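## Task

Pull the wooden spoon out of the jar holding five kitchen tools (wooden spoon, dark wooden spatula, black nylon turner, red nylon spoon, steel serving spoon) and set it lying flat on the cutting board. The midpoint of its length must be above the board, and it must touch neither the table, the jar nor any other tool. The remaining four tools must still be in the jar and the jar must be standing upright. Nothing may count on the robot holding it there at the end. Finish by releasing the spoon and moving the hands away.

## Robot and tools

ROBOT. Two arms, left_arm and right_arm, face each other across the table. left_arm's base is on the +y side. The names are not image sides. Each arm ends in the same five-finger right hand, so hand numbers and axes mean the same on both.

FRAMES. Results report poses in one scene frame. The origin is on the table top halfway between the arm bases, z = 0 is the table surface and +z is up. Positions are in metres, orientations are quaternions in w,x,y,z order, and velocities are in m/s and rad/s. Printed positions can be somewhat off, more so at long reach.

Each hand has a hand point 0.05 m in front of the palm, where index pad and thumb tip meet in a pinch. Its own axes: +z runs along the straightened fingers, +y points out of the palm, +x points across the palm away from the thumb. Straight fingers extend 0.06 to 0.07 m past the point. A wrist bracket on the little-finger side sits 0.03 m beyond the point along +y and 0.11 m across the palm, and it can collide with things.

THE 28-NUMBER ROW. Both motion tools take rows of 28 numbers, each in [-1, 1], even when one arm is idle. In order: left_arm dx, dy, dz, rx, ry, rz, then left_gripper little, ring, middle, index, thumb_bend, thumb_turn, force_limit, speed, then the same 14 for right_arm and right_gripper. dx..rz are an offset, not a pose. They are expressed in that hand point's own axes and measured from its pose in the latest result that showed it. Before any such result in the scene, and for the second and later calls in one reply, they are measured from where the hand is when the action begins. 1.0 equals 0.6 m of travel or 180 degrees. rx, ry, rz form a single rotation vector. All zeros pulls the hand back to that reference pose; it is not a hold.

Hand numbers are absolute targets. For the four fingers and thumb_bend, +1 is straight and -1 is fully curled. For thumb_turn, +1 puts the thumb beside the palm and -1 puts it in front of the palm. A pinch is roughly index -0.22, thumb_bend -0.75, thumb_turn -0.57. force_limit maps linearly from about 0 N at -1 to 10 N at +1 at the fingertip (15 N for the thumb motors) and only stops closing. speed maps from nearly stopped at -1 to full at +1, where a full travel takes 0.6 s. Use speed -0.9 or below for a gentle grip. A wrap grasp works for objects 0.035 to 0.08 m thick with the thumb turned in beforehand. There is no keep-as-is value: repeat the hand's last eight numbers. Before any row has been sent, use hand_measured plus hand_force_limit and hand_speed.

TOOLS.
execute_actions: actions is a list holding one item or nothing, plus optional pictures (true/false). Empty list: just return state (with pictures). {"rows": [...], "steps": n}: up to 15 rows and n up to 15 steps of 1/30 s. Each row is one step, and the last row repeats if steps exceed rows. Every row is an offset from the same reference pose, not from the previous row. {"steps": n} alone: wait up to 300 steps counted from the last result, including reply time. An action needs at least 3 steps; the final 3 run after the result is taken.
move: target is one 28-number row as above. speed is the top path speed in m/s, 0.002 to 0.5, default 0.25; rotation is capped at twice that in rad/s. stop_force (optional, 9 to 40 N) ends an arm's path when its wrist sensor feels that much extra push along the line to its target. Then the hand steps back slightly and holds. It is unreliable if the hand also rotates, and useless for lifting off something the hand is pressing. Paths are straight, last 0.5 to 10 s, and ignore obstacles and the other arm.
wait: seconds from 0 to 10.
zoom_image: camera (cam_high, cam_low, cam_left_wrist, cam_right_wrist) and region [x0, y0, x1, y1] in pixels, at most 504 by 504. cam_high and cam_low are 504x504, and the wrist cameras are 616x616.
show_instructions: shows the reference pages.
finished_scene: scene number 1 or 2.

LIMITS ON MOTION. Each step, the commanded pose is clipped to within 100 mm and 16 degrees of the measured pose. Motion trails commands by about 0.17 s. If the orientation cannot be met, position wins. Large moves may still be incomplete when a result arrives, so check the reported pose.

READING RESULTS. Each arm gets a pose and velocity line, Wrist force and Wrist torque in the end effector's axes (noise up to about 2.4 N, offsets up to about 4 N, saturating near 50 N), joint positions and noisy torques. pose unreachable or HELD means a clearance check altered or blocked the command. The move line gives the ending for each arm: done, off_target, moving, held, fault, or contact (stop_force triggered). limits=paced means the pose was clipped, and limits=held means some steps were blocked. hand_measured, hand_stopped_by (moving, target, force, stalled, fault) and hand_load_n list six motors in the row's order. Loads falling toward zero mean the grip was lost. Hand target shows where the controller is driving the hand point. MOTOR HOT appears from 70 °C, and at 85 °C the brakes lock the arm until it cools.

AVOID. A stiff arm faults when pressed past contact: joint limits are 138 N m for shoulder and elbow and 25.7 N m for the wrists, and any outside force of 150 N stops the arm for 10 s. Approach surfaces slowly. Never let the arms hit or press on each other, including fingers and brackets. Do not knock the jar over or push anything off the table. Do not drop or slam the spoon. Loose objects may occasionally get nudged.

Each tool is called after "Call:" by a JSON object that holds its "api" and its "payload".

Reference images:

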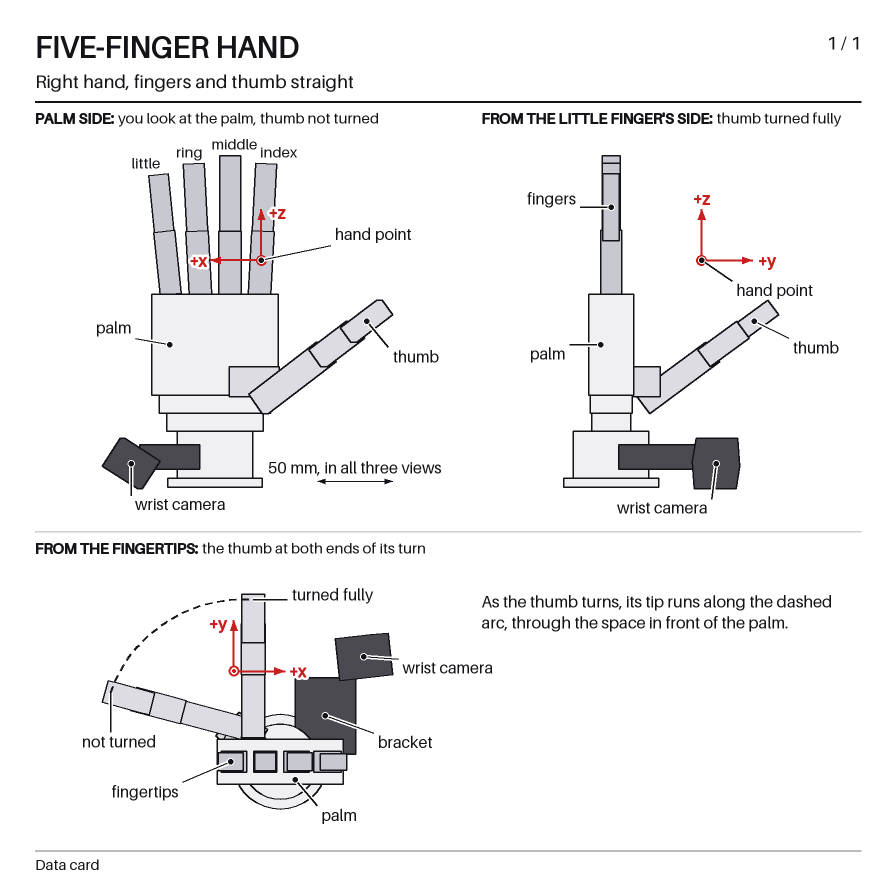

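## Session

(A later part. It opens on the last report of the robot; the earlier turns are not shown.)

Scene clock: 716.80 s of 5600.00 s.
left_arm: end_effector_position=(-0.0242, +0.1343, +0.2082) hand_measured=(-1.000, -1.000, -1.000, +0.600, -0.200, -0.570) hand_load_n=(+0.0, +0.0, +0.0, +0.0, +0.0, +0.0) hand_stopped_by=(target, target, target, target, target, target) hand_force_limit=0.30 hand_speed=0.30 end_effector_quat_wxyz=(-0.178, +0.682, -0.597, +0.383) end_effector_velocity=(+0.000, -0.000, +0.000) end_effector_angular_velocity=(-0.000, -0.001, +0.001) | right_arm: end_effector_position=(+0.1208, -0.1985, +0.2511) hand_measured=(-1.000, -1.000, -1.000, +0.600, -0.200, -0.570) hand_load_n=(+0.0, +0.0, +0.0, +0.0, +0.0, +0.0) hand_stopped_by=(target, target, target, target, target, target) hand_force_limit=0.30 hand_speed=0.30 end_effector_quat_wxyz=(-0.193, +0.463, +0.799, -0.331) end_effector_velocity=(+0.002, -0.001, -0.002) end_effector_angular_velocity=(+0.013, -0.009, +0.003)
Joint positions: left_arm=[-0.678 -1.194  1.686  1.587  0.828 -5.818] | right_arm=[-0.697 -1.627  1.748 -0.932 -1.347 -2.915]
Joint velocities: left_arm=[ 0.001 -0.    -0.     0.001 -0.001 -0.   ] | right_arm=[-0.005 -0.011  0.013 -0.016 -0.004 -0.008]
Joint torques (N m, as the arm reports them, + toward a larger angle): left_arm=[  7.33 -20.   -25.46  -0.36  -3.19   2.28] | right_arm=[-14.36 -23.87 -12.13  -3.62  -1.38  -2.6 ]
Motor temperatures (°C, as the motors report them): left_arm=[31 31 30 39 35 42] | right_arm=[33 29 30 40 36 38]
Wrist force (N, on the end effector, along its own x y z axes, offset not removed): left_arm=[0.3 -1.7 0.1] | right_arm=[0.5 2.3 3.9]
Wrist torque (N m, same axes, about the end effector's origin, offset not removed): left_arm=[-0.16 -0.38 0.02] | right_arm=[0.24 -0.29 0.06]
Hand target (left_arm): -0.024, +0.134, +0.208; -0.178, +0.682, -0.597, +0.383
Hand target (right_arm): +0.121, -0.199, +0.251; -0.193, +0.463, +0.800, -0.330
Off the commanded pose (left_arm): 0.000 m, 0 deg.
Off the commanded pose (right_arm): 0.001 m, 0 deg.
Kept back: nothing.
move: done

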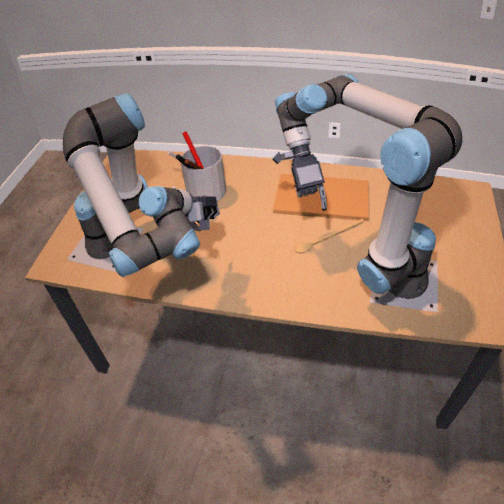

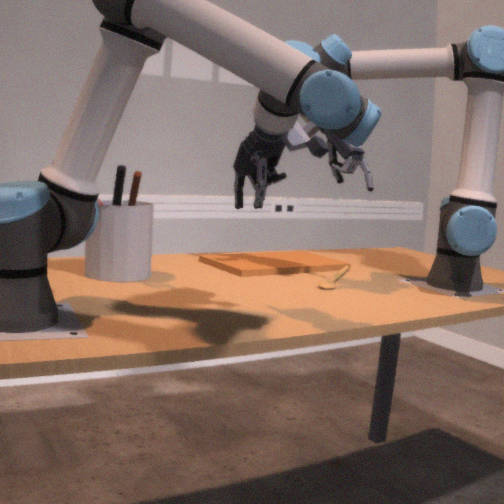

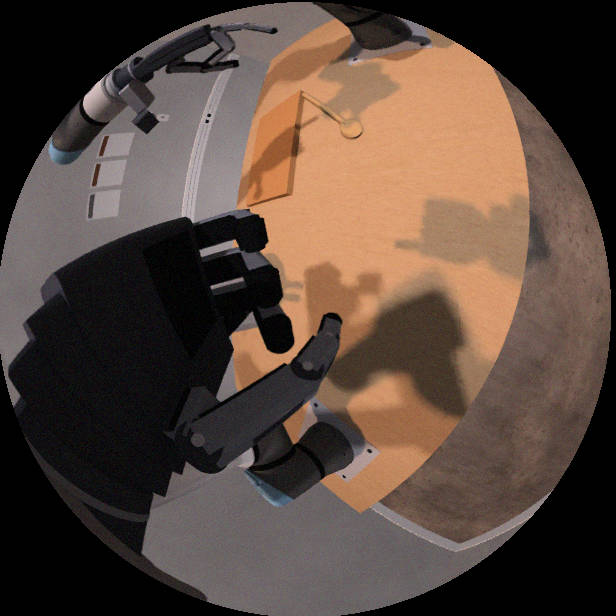

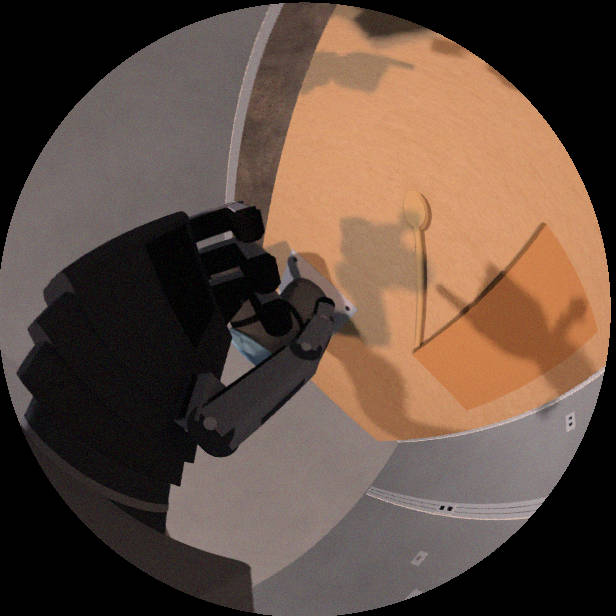

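Call:
{"api": "move", "payload": {"target": [0,0,0,0,0,0,-1,-1,-1,0.6,-0.2,-0.57,0.3,0.3,-0.056,0.228,0.22,0,0,0,-1,-1,-1,0.6,-0.2,-0.57,0.3,0.3], "speed": 0.12}}

Call:
{"api": "zoom_image", "payload": {"camera": "cam_low", "region": [240,200,440,320]}}

Scene clock: 719.23 s of 5600.00 s.
left_arm: end_effector_position=(-0.0242, +0.1343, +0.2082) hand_measured=(-1.000, -1.000, -1.000, +0.600, -0.200, -0.570) hand_load_n=(+0.0, +0.0, +0.0, +0.0, +0.0, +0.0) hand_stopped_by=(target, target, target, target, target, target) hand_force_limit=0.30 hand_speed=0.30 end_effector_quat_wxyz=(-0.178, +0.682, -0.597, +0.383) end_effector_velocity=(-0.000, -0.000, -0.000) end_effector_angular_velocity=(+0.000, -0.001, -0.002) | right_arm: end_effector_position=(+0.1400, -0.2259, +0.0615) hand_measured=(-1.000, -1.000, -1.000, +0.600, -0.200, -0.570) hand_load_n=(+0.0, +0.0, +0.0, +0.0, +0.0, +0.0) hand_stopped_by=(target, target, target, target, target, target) hand_force_limit=0.30 hand_speed=0.30 end_effector_quat_wxyz=(-0.193, +0.463, +0.799, -0.331) end_effector_velocity=(+0.001, -0.000, -0.003) end_effector_angular_velocity=(+0.000, -0.001, -0.001)
Joint positions: left_arm=[-0.678 -1.194  1.686  1.587  0.828 -5.818] | right_arm=[-0.774 -1.485  2.129 -1.443 -1.4   -2.971]
Joint velocities: left_arm=[-0.001  0.     0.    -0.    -0.001  0.001] | right_arm=[-0.002  0.005  0.004 -0.009 -0.001 -0.001]
Joint torques (N m, as the arm reports them, + toward a larger angle): left_arm=[  7.26 -20.29 -25.16  -0.38  -3.17   2.27] | right_arm=[-11.72  -9.17  -9.8   -3.39  -1.38  -2.39]
Motor temperatures (°C, as the motors report them): left_arm=[31 31 30 39 35 42] | right_arm=[33 29 30 40 36 38]
Wrist force (N, on the end effector, along its own x y z axes, offset not removed): left_arm=[0.2 -1.3 1.0] | right_arm=[1.7 2.7 1.6]
Wrist torque (N m, same axes, about the end effector's origin, offset not removed): left_arm=[-0.18 -0.29 0.03] | right_arm=[0.54 -0.58 0.02]
Hand target (left_arm): -0.024, +0.134, +0.208; -0.178, +0.682, -0.597, +0.383
Hand target (right_arm): +0.140, -0.226, +0.061; -0.193, +0.463, +0.799, -0.331
Off the commanded pose (left_arm): 0.000 m, 0 deg.
Off the commanded pose (right_arm): 0.000 m, 0 deg.
Kept back: nothing.
move: done

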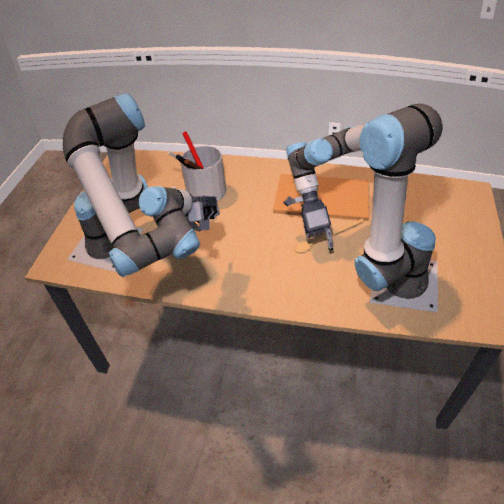

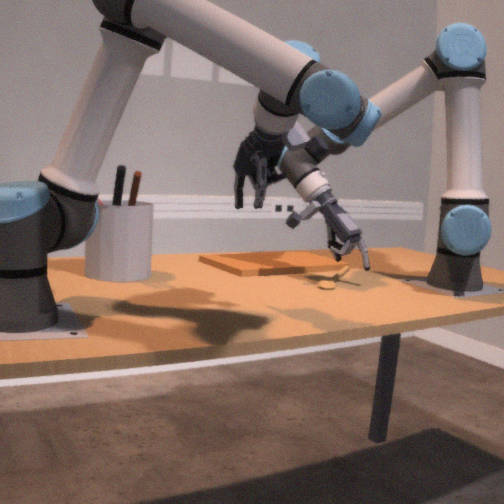

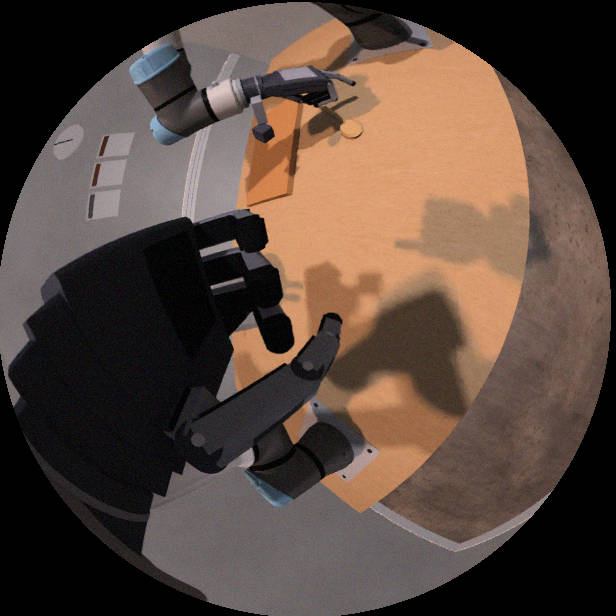

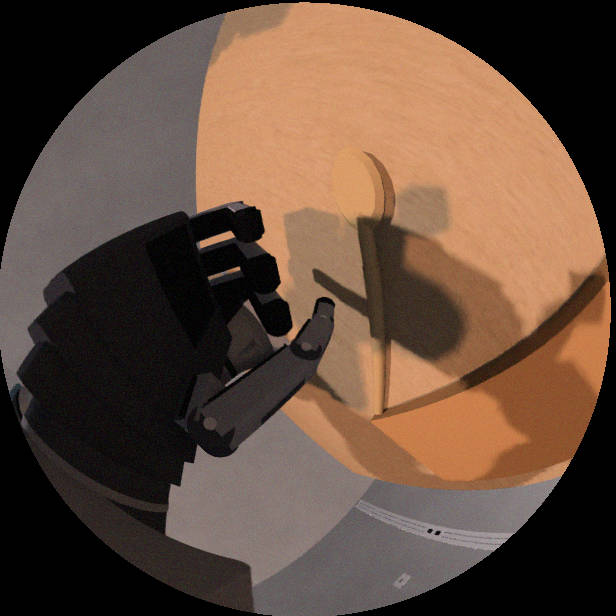

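Region (240, 200, 440, 320) of cam_low's 504x504 image, scaled by 2.520, with more detail than that image has; it fills the top 302 rows of this view, and the rest is white.

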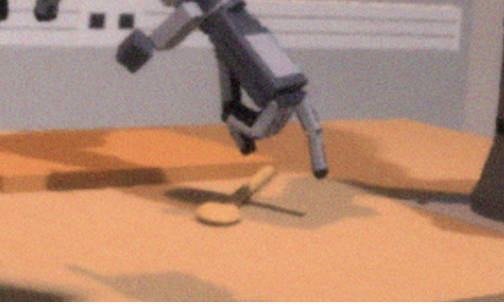

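Call:
{"api": "move", "payload": {"target": [0,0,0,0,0,0,-1,-1,-1,0.6,-0.2,-0.57,0.3,0.3,0,0.035,-0.035,0,0,0,-1,-1,-1,0.6,-0.2,-0.57,0.3,0.3], "speed": 0.04}}

Call:
{"api": "zoom_image", "payload": {"camera": "cam_low", "region": [240,200,440,320]}}

Scene clock: 720.63 s of 5600.00 s.
left_arm: end_effector_position=(-0.0242, +0.1343, +0.2082) hand_measured=(-1.000, -1.000, -1.000, +0.600, -0.200, -0.570) hand_load_n=(+0.0, +0.0, +0.0, +0.0, +0.0, +0.0) hand_stopped_by=(target, target, target, target, target, target) hand_force_limit=0.30 hand_speed=0.30 end_effector_quat_wxyz=(-0.178, +0.682, -0.597, +0.383) end_effector_velocity=(+0.000, +0.000, +0.000) end_effector_angular_velocity=(+0.000, +0.000, +0.000) | right_arm: end_effector_position=(+0.1655, -0.2112, +0.0614) hand_measured=(-1.000, -1.000, -1.000, +0.600, -0.200, -0.570) hand_load_n=(+0.0, +0.0, +0.0, +0.0, +0.0, +0.0) hand_stopped_by=(target, target, target, target, target, target) hand_force_limit=0.30 hand_speed=0.30 end_effector_quat_wxyz=(-0.193, +0.463, +0.799, -0.331) end_effector_velocity=(+0.002, +0.001, -0.000) end_effector_angular_velocity=(-0.001, +0.000, -0.001)
Joint positions: left_arm=[-0.678 -1.194  1.686  1.587  0.828 -5.818] | right_arm=[-0.789 -1.427  2.062 -1.432 -1.411 -2.982]
Joint velocities: left_arm=[ 0.    -0.    -0.     0.001  0.    -0.   ] | right_arm=[-0.001  0.006 -0.006  0.001 -0.001  0.   ]
Joint torques (N m, as the arm reports them, + toward a larger angle): left_arm=[  6.81 -20.21 -25.14  -0.27  -3.21   2.27] | right_arm=[-13.99 -14.63 -26.26   2.22  -1.41  -2.32]
Motor temperatures (°C, as the motors report them): left_arm=[31 31 30 39 35 42] | right_arm=[33 29 30 40 36 38]
Wrist force (N, on the end effector, along its own x y z axes, offset not removed): left_arm=[0.0 -2.4 -0.3] | right_arm=[0.2 0.4 1.4]
Wrist torque (N m, same axes, about the end effector's origin, offset not removed): left_arm=[-0.27 -0.18 0.03] | right_arm=[0.22 -0.17 -0.04]
Hand target (left_arm): -0.024, +0.134, +0.208; -0.178, +0.682, -0.597, +0.383
Hand target (right_arm): +0.166, -0.211, +0.061; -0.193, +0.463, +0.799, -0.331
Off the commanded pose (left_arm): 0.000 m, 0 deg.
Off the commanded pose (right_arm): 0.000 m, 0 deg.
Kept back: nothing.
move: done

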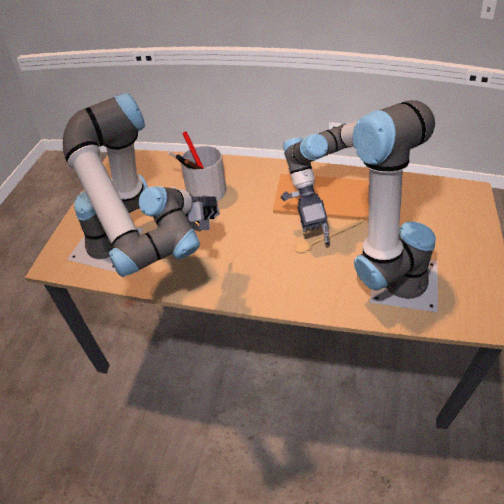

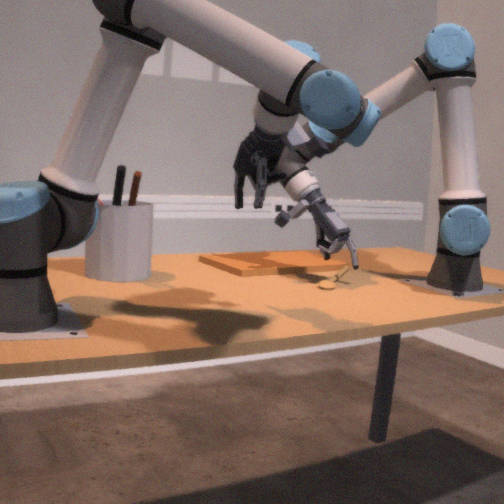

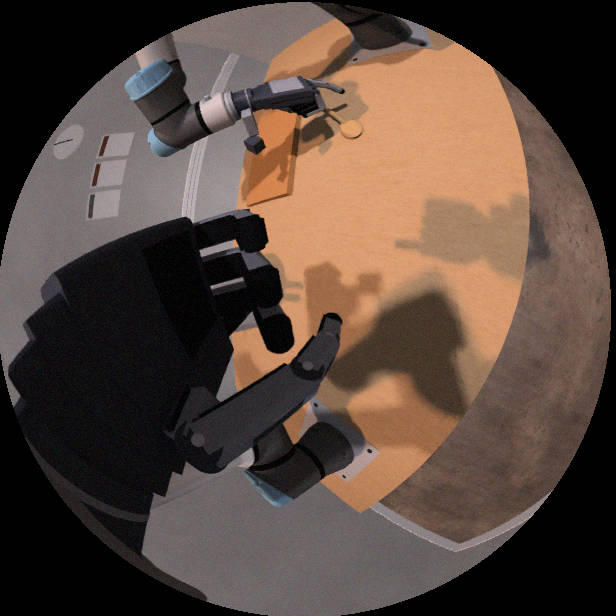

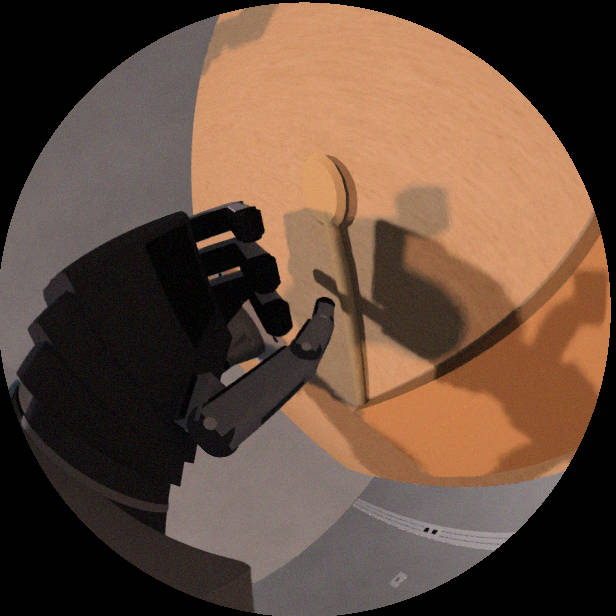

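Region (240, 200, 440, 320) of cam_low's 504x504 image, scaled by 2.520, with more detail than that image has; it fills the top 302 rows of this view, and the rest is white.

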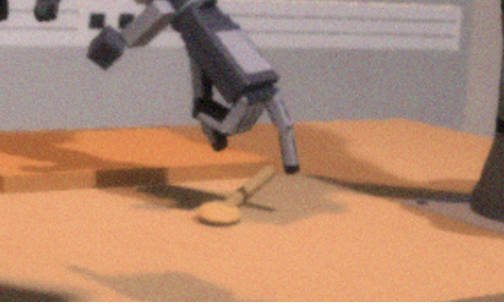

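Call:
{"api": "move", "payload": {"target": [0,0,0,0,0,0,-1,-1,-1,0.6,-0.2,-0.57,0.3,0.3,0,0.02,0.01,-0.11,0,0,-1,-1,-1,0.15,-0.5,-0.57,0.3,0.3], "speed": 0.04}}

Call:
{"api": "zoom_image", "payload": {"camera": "cam_low", "region": [240,200,440,320]}}

Scene clock: 725.47 s of 5600.00 s.
left_arm: end_effector_position=(-0.0242, +0.1343, +0.2082) hand_measured=(-1.000, -1.000, -1.000, +0.600, -0.200, -0.570) hand_load_n=(+0.0, +0.0, +0.0, +0.0, +0.0, +0.0) hand_stopped_by=(target, target, target, target, target, target) hand_force_limit=0.30 hand_speed=0.30 end_effector_quat_wxyz=(-0.178, +0.682, -0.597, +0.383) end_effector_velocity=(+0.000, -0.000, +0.000) end_effector_angular_velocity=(-0.001, -0.001, -0.000) | right_arm: end_effector_position=(+0.1691, -0.2092, +0.0488) hand_measured=(-1.000, -1.000, -1.000, +0.150, -0.500, -0.570) hand_load_n=(+0.0, +0.0, +0.0, +0.0, +0.0, +0.0) hand_stopped_by=(target, target, target, target, target, target) hand_force_limit=0.30 hand_speed=0.30 end_effector_quat_wxyz=(-0.111, +0.489, +0.844, -0.190) end_effector_velocity=(-0.000, +0.000, -0.001) end_effector_angular_velocity=(+0.009, -0.016, +0.002)
Joint positions: left_arm=[-0.678 -1.194  1.686  1.587  0.828 -5.818] | right_arm=[-0.744 -1.614  2.288 -1.816 -1.454 -2.897]
Joint velocities: left_arm=[-0.    -0.     0.     0.    -0.001 -0.001] | right_arm=[ 0.004 -0.008  0.013 -0.023 -0.003  0.004]
Joint torques (N m, as the arm reports them, + toward a larger angle): left_arm=[  6.56 -20.96 -24.91  -0.37  -3.16   2.4 ] | right_arm=[ 12.79 -27.07 -12.5   -4.53  -1.9    2.37]
Motor temperatures (°C, as the motors report them): left_arm=[31 31 30 39 35 42] | right_arm=[33 29 30 40 36 38]
Wrist force (N, on the end effector, along its own x y z axes, offset not removed): left_arm=[0.5 -1.2 -0.8] | right_arm=[-0.3 1.6 3.4]
Wrist torque (N m, same axes, about the end effector's origin, offset not removed): left_arm=[-0.13 -0.31 0.07] | right_arm=[0.23 -0.23 -0.05]
Hand target (left_arm): -0.024, +0.134, +0.208; -0.178, +0.682, -0.597, +0.383
Hand target (right_arm): +0.169, -0.209, +0.049; -0.111, +0.489, +0.844, -0.189
Off the commanded pose (left_arm): 0.000 m, 0 deg.
Off the commanded pose (right_arm): 0.000 m, 0 deg.
Kept back: nothing.
move: done

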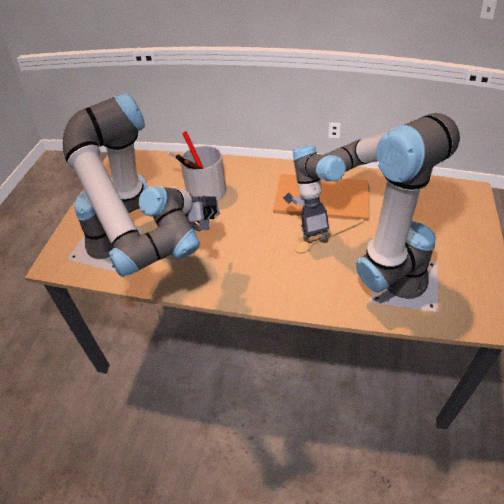

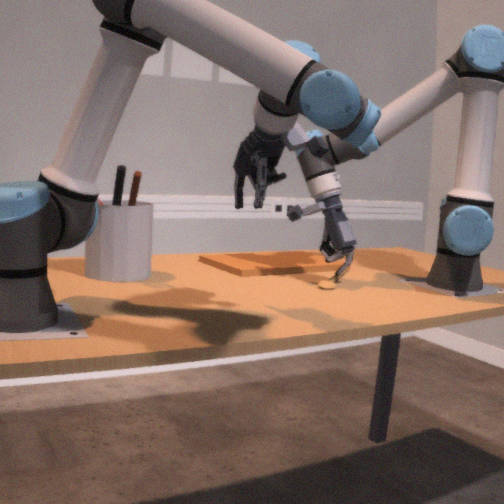

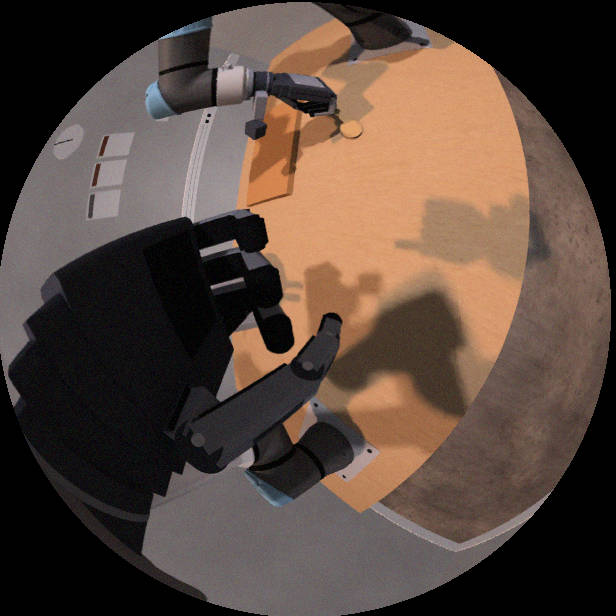

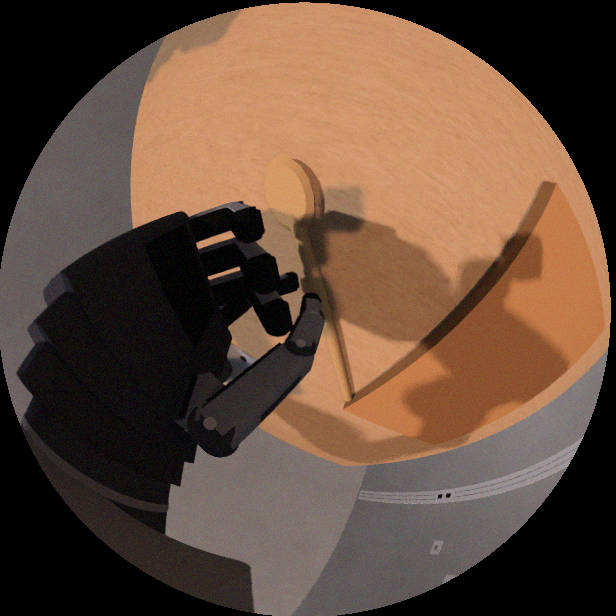

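Region (240, 200, 440, 320) of cam_low's 504x504 image, scaled by 2.520, with more detail than that image has; it fills the top 302 rows of this view, and the rest is white.

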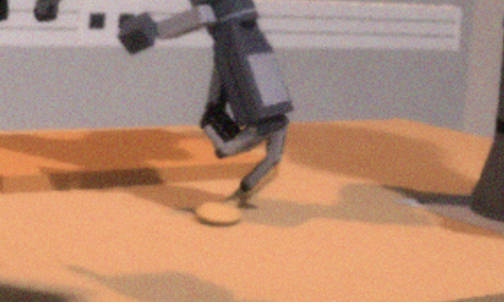

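Call:
{"api": "move", "payload": {"target": [0,0,0,0,0,0,-1,-1,-1,0.6,-0.2,-0.57,0.3,0.3,0,0,-0.03,0.22,0,0,-1,-1,-1,0.15,-0.5,-0.57,0.3,0.3], "speed": 0.05}}

Call:
{"api": "zoom_image", "payload": {"camera": "cam_low", "region": [240,200,440,320]}}

Scene clock: 732.93 s of 5600.00 s.
left_arm: end_effector_position=(-0.0242, +0.1343, +0.2082) hand_measured=(-1.000, -1.000, -1.000, +0.600, -0.200, -0.570) hand_load_n=(+0.0, +0.0, +0.0, +0.0, +0.0, +0.0) hand_stopped_by=(target, target, target, target, target, target) hand_force_limit=0.30 hand_speed=0.30 end_effector_quat_wxyz=(-0.178, +0.682, -0.597, +0.383) end_effector_velocity=(+0.000, +0.000, +0.001) end_effector_angular_velocity=(+0.000, +0.000, -0.001) | right_arm: end_effector_position=(+0.1759, -0.2053, +0.0650) hand_measured=(-1.000, -1.000, -1.000, +0.150, -0.500, -0.570) hand_load_n=(+0.0, +0.0, +0.0, +0.0, +0.0, +0.0) hand_stopped_by=(target, target, target, target, target, target) hand_force_limit=0.30 hand_speed=0.30 end_effector_quat_wxyz=(-0.269, +0.423, +0.730, -0.464) end_effector_velocity=(+0.001, -0.000, +0.000) end_effector_angular_velocity=(-0.009, +0.016, -0.000)
Joint positions: left_arm=[-0.678 -1.194  1.686  1.587  0.828 -5.818] | right_arm=[-0.822 -1.171  1.823 -1.098 -1.397 -3.06 ]
Joint velocities: left_arm=[ 0.    -0.002  0.     0.    -0.     0.001] | right_arm=[-0.002  0.013 -0.011  0.017 -0.    -0.004]
Joint torques (N m, as the arm reports them, + toward a larger angle): left_arm=[  6.62 -20.57 -24.67  -0.36  -3.21   2.37] | right_arm=[-11.71 -24.34 -25.1    2.98   2.03  -2.02]
Motor temperatures (°C, as the motors report them): left_arm=[31 31 30 39 35 42] | right_arm=[33 29 30 40 36 38]
Wrist force (N, on the end effector, along its own x y z axes, offset not removed): left_arm=[-0.2 -1.5 0.3] | right_arm=[0.4 1.6 3.2]
Wrist torque (N m, same axes, about the end effector's origin, offset not removed): left_arm=[-0.15 -0.20 0.09] | right_arm=[0.20 -0.29 0.05]
Hand target (left_arm): -0.024, +0.134, +0.208; -0.178, +0.682, -0.597, +0.383
Hand target (right_arm): +0.176, -0.205, +0.065; -0.270, +0.423, +0.730, -0.465
Off the commanded pose (left_arm): 0.000 m, 0 deg.
Off the commanded pose (right_arm): 0.000 m, 0 deg.
Kept back: nothing.
move: done

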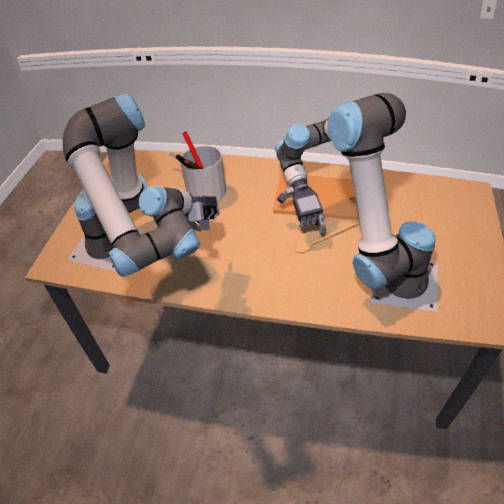

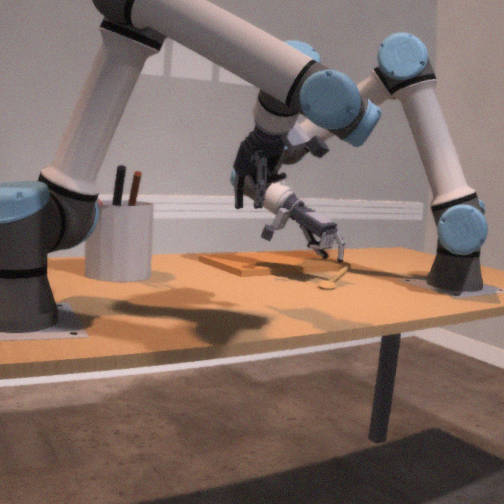

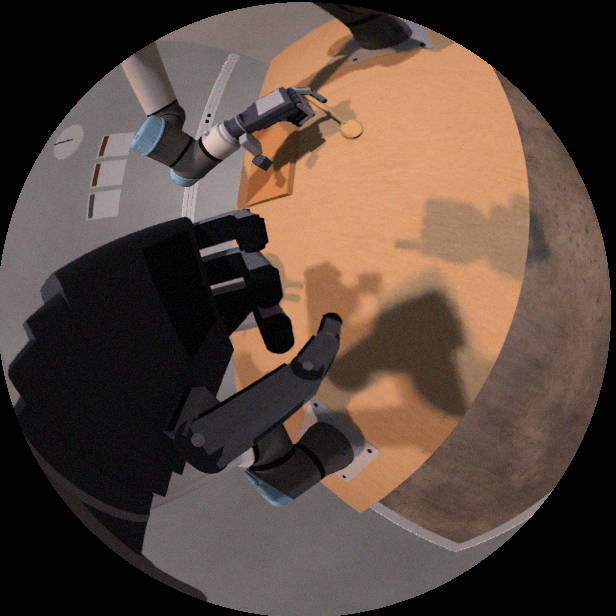

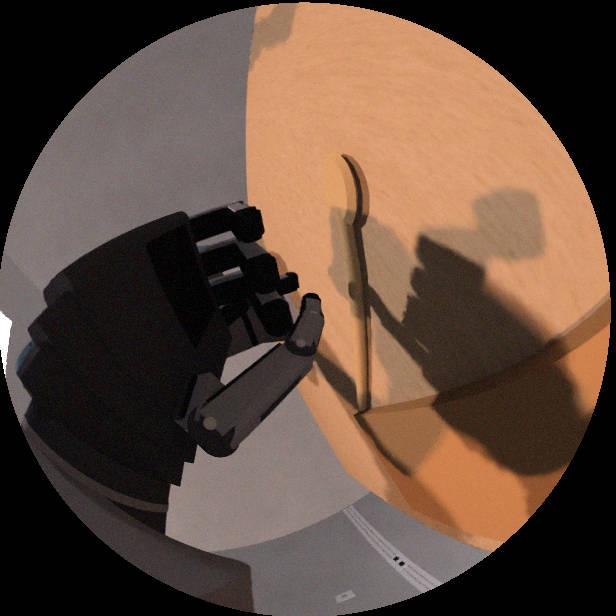

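Region (240, 200, 440, 320) of cam_low's 504x504 image, scaled by 2.520, with more detail than that image has; it fills the top 302 rows of this view, and the rest is white.

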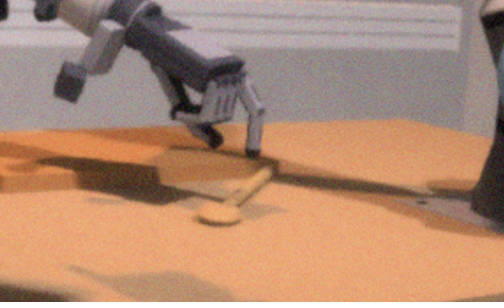

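Call:
{"api": "move", "payload": {"target": [0,0,0,0,0,0,-1,-1,-1,0.6,-0.2,-0.57,0.3,0.3,0,0.009,0.059,0,0,0,-1,-1,-1,0.15,-0.5,-0.57,0.3,0.3], "speed": 0.04}}

Call:
{"api": "zoom_image", "payload": {"camera": "cam_low", "region": [240,200,440,320]}}

Scene clock: 734.50 s of 5600.00 s.
left_arm: end_effector_position=(-0.0242, +0.1343, +0.2082) hand_measured=(-1.000, -1.000, -1.000, +0.600, -0.200, -0.570) hand_load_n=(+0.0, +0.0, +0.0, +0.0, +0.0, +0.0) hand_stopped_by=(target, target, target, target, target, target) hand_force_limit=0.30 hand_speed=0.30 end_effector_quat_wxyz=(-0.178, +0.682, -0.597, +0.383) end_effector_velocity=(+0.000, -0.000, -0.001) end_effector_angular_velocity=(+0.000, -0.001, -0.001) | right_arm: end_effector_position=(+0.1503, -0.2200, +0.0453) hand_measured=(-1.000, -1.000, -1.000, +0.150, -0.500, -0.570) hand_load_n=(+0.0, +0.0, +0.0, +0.0, +0.0, +0.0) hand_stopped_by=(target, target, target, target, target, target) hand_force_limit=0.30 hand_speed=0.30 end_effector_quat_wxyz=(-0.269, +0.423, +0.730, -0.464) end_effector_velocity=(-0.002, -0.001, -0.002) end_effector_angular_velocity=(-0.001, -0.000, -0.000)
Joint positions: left_arm=[-0.678 -1.194  1.686  1.587  0.828 -5.818] | right_arm=[-0.811 -1.192  1.921 -1.176 -1.387 -3.055]
Joint velocities: left_arm=[ 0.     0.002  0.    -0.001 -0.001  0.001] | right_arm=[ 0.002 -0.001  0.007 -0.006  0.002  0.002]
Joint torques (N m, as the arm reports them, + toward a larger angle): left_arm=[  7.27 -20.46 -24.87  -0.27  -3.08   2.36] | right_arm=[ 13.33 -38.76  -8.17  -2.17   1.88   2.87]
Motor temperatures (°C, as the motors report them): left_arm=[31 31 30 39 35 42] | right_arm=[33 29 30 40 36 38]
Wrist force (N, on the end effector, along its own x y z axes, offset not removed): left_arm=[1.0 -2.1 0.4] | right_arm=[0.8 1.3 3.3]
Wrist torque (N m, same axes, about the end effector's origin, offset not removed): left_arm=[-0.26 -0.41 0.08] | right_arm=[0.15 -0.38 0.04]
Hand target (left_arm): -0.024, +0.134, +0.208; -0.178, +0.682, -0.597, +0.383
Hand target (right_arm): +0.150, -0.220, +0.045; -0.269, +0.423, +0.730, -0.464
Off the commanded pose (left_arm): 0.000 m, 0 deg.
Off the commanded pose (right_arm): 0.000 m, 0 deg.
Kept back: nothing.
move: done

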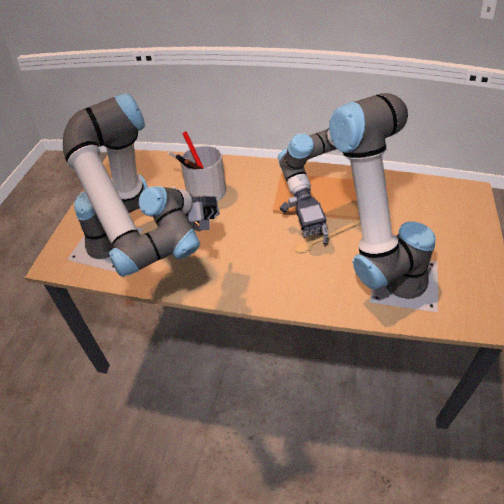

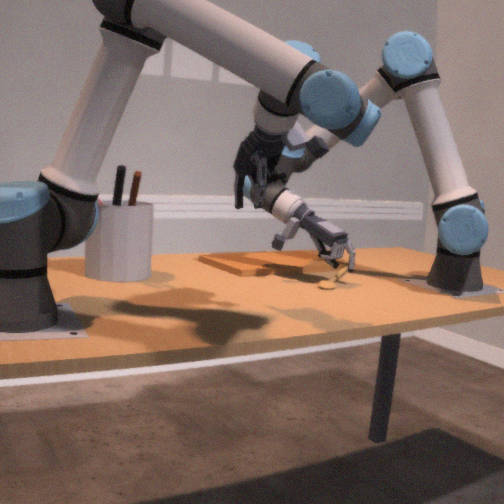

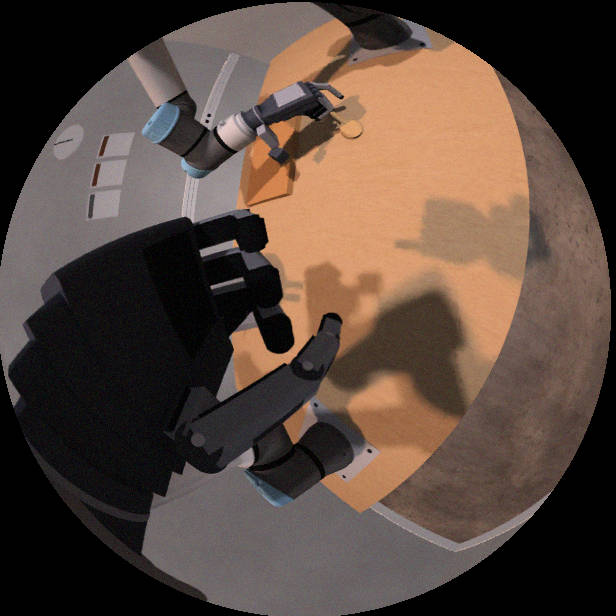

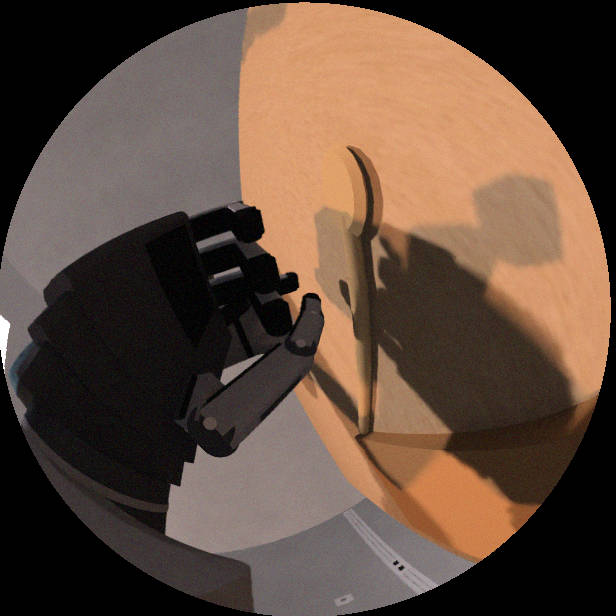

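Region (240, 200, 440, 320) of cam_low's 504x504 image, scaled by 2.520, with more detail than that image has; it fills the top 302 rows of this view, and the rest is white.

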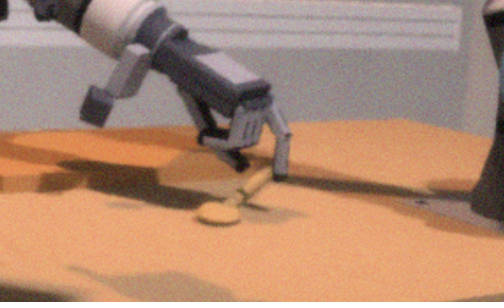

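Call:
{"api": "move", "payload": {"target": [0,0,0,0,0,0,-1,-1,-1,0.6,-0.2,-0.57,0.3,0.3,0,0.03,0.014,0,0,0,-1,-1,-1,0.15,-0.5,-0.57,0.3,0.3], "speed": 0.008, "stop_force": 9}}

Call:
{"api": "zoom_image", "payload": {"camera": "cam_low", "region": [240,200,440,320]}}

Scene clock: 737.43 s of 5600.00 s.
left_arm: end_effector_position=(-0.0242, +0.1343, +0.2082) hand_measured=(-1.000, -1.000, -1.000, +0.600, -0.200, -0.570) hand_load_n=(+0.0, +0.0, +0.0, +0.0, +0.0, +0.0) hand_stopped_by=(target, target, target, target, target, target) hand_force_limit=0.30 hand_speed=0.30 end_effector_quat_wxyz=(-0.178, +0.682, -0.597, +0.383) end_effector_velocity=(-0.001, +0.000, +0.000) end_effector_angular_velocity=(+0.001, -0.001, -0.004) | right_arm: end_effector_position=(+0.1502, -0.2200, +0.0258) hand_measured=(-1.000, -1.000, -1.000, +0.150, -0.500, -0.570) hand_load_n=(+0.0, +0.0, +0.0, +0.0, +0.0, +0.0) hand_stopped_by=(target, target, target, target, target, target) hand_force_limit=0.30 hand_speed=0.30 end_effector_quat_wxyz=(-0.269, +0.423, +0.730, -0.464) end_effector_velocity=(-0.000, +0.000, -0.002) end_effector_angular_velocity=(-0.001, -0.001, -0.001)
Joint positions: left_arm=[-0.678 -1.194  1.686  1.587  0.828 -5.818] | right_arm=[-0.811 -1.158  1.937 -1.225 -1.387 -3.055]
Joint velocities: left_arm=[-0.002 -0.    -0.     0.    -0.001  0.002] | right_arm=[ 0.     0.004  0.002 -0.006  0.001  0.002]
Joint torques (N m, as the arm reports them, + toward a larger angle): left_arm=[  6.74 -20.67 -24.48  -0.23  -3.17   2.43] | right_arm=[ -4.91 -22.72  -4.64  -2.08  -1.4   -0.76]
Motor temperatures (°C, as the motors report them): left_arm=[31 31 30 39 35 42] | right_arm=[33 29 30 40 36 38]
Wrist force (N, on the end effector, along its own x y z axes, offset not removed): left_arm=[-0.4 -1.1 1.5] | right_arm=[2.5 0.6 4.1]
Wrist torque (N m, same axes, about the end effector's origin, offset not removed): left_arm=[-0.20 -0.24 0.02] | right_arm=[0.01 -0.70 0.11]
Hand target (left_arm): -0.024, +0.134, +0.208; -0.178, +0.682, -0.597, +0.383
Hand target (right_arm): +0.150, -0.220, +0.025; -0.269, +0.423, +0.730, -0.464
Off the commanded pose (left_arm): 0.000 m, 0 deg.
Off the commanded pose (right_arm): 0.000 m, 0 deg.
Kept back: nothing.
move: done

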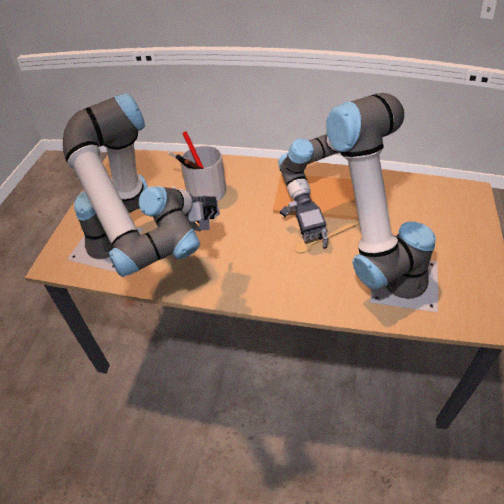

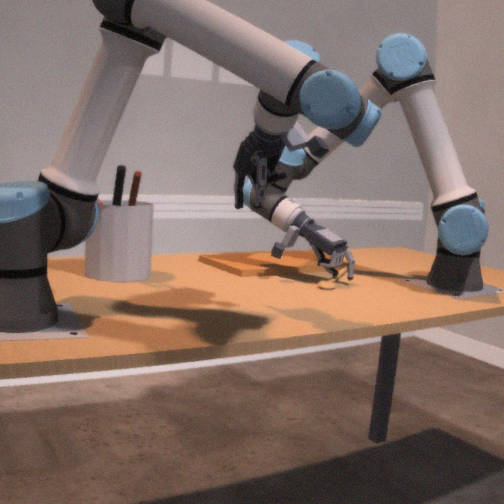

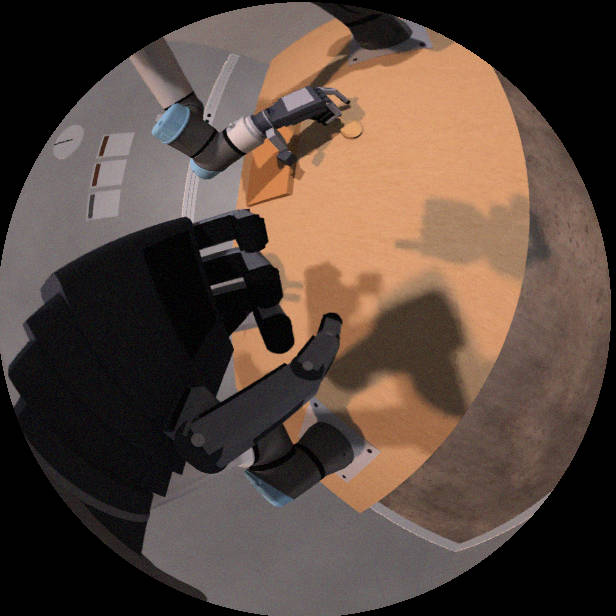

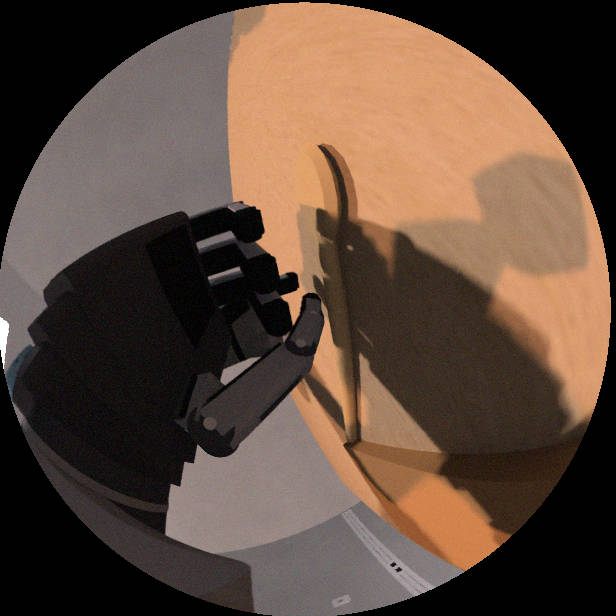

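Region (240, 200, 440, 320) of cam_low's 504x504 image, scaled by 2.520, with more detail than that image has; it fills the top 302 rows of this view, and the rest is white.

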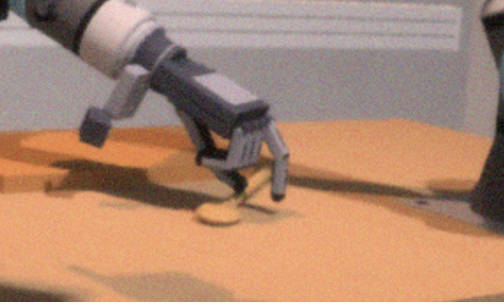

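Call:
{"api": "move", "payload": {"target": [0,0,0,0,0,0,-1,-1,-1,0.6,-0.2,-0.57,0.3,0.3,0,0.02,0.009,0,0,0,-1,-1,-1,0.15,-0.5,-0.57,0.3,0.3], "speed": 0.005, "stop_force": 9}}

Call:
{"api": "zoom_image", "payload": {"camera": "cam_low", "region": [280,230,400,310]}}

Scene clock: 738.90 s of 5600.00 s.
left_arm: end_effector_position=(-0.0242, +0.1343, +0.2082) hand_measured=(-1.000, -1.000, -1.000, +0.600, -0.200, -0.570) hand_load_n=(+0.0, +0.0, +0.0, +0.0, +0.0, +0.0) hand_stopped_by=(target, target, target, target, target, target) hand_force_limit=0.30 hand_speed=0.30 end_effector_quat_wxyz=(-0.178, +0.682, -0.597, +0.383) end_effector_velocity=(+0.000, -0.000, -0.000) end_effector_angular_velocity=(+0.000, -0.000, -0.000) | right_arm: end_effector_position=(+0.1503, -0.2199, +0.0212) hand_measured=(-1.000, -1.000, -1.000, +0.150, -0.504, -0.570) hand_load_n=(+0.0, +0.0, +0.0, +0.0, -5.5, +1.0) hand_stopped_by=(target, target, target, target, target, target) hand_force_limit=0.30 hand_speed=0.30 end_effector_quat_wxyz=(-0.269, +0.423, +0.730, -0.464) end_effector_velocity=(-0.001, -0.001, +0.002) end_effector_angular_velocity=(-0.002, +0.003, -0.000)
Joint positions: left_arm=[-0.678 -1.194  1.686  1.587  0.828 -5.818] | right_arm=[-0.811 -1.15   1.94  -1.236 -1.387 -3.055]
Joint velocities: left_arm=[ 0.     0.    -0.    -0.    -0.     0.001] | right_arm=[-0.    -0.004  0.     0.007 -0.    -0.   ]
Joint torques (N m, as the arm reports them, + toward a larger angle): left_arm=[  6.51 -20.23 -24.77  -0.26  -3.14   2.3 ] | right_arm=[-10.33 -35.41 -15.63   1.88  -1.31  -2.01]
Motor temperatures (°C, as the motors report them): left_arm=[31 31 30 39 35 42] | right_arm=[33 29 30 40 36 38]
Wrist force (N, on the end effector, along its own x y z axes, offset not removed): left_arm=[0.2 -1.1 1.1] | right_arm=[1.9 -5.9 -5.4]
Wrist torque (N m, same axes, about the end effector's origin, offset not removed): left_arm=[-0.16 -0.29 0.07] | right_arm=[0.44 -0.68 0.24]
Hand target (left_arm): -0.024, +0.134, +0.208; -0.178, +0.682, -0.597, +0.383
Hand target (right_arm): +0.150, -0.220, +0.022; -0.269, +0.423, +0.730, -0.464
Off the commanded pose (left_arm): 0.000 m, 0 deg.
Off the commanded pose (right_arm): 0.009 m, 0 deg.
Kept back: nothing.
move: contact (right_arm)

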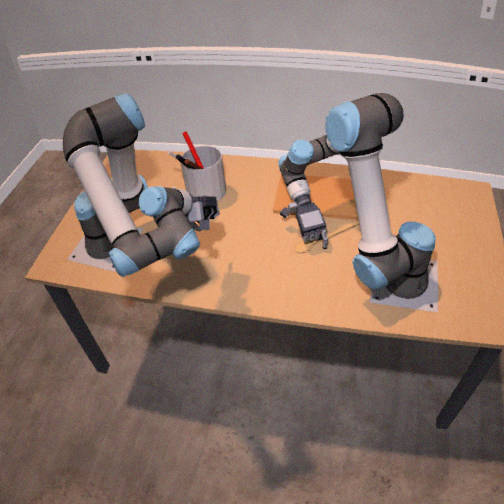

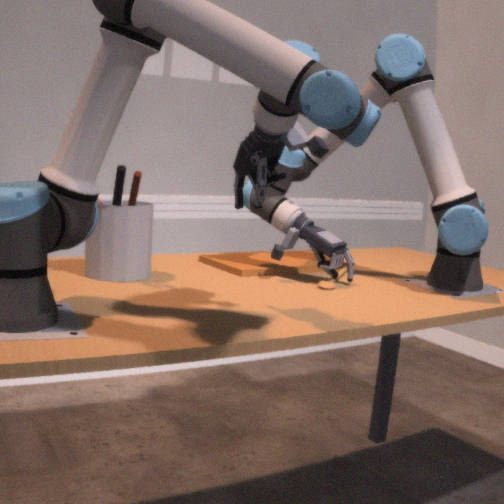

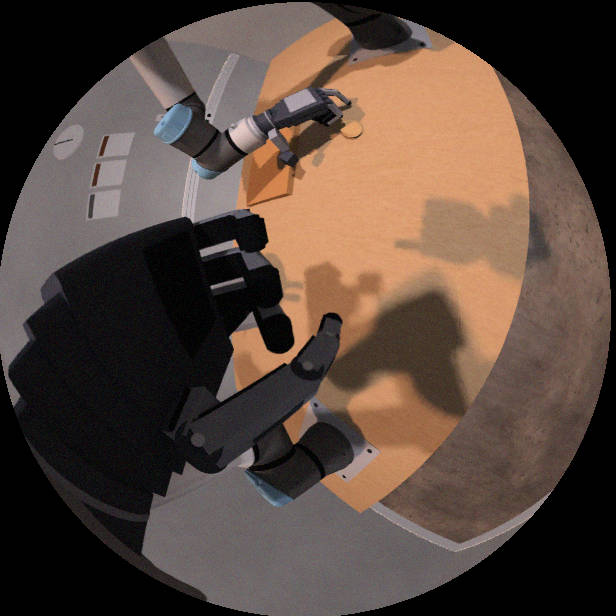

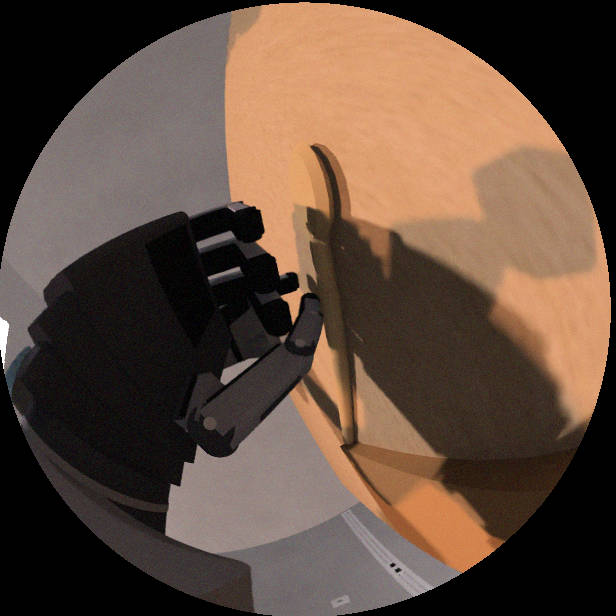

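Region (280, 230, 400, 310) of cam_low's 504x504 image, scaled by 4.200, with more detail than that image has.

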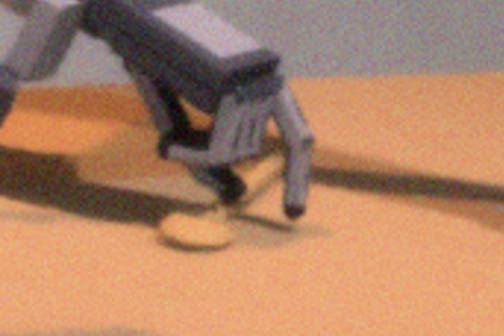

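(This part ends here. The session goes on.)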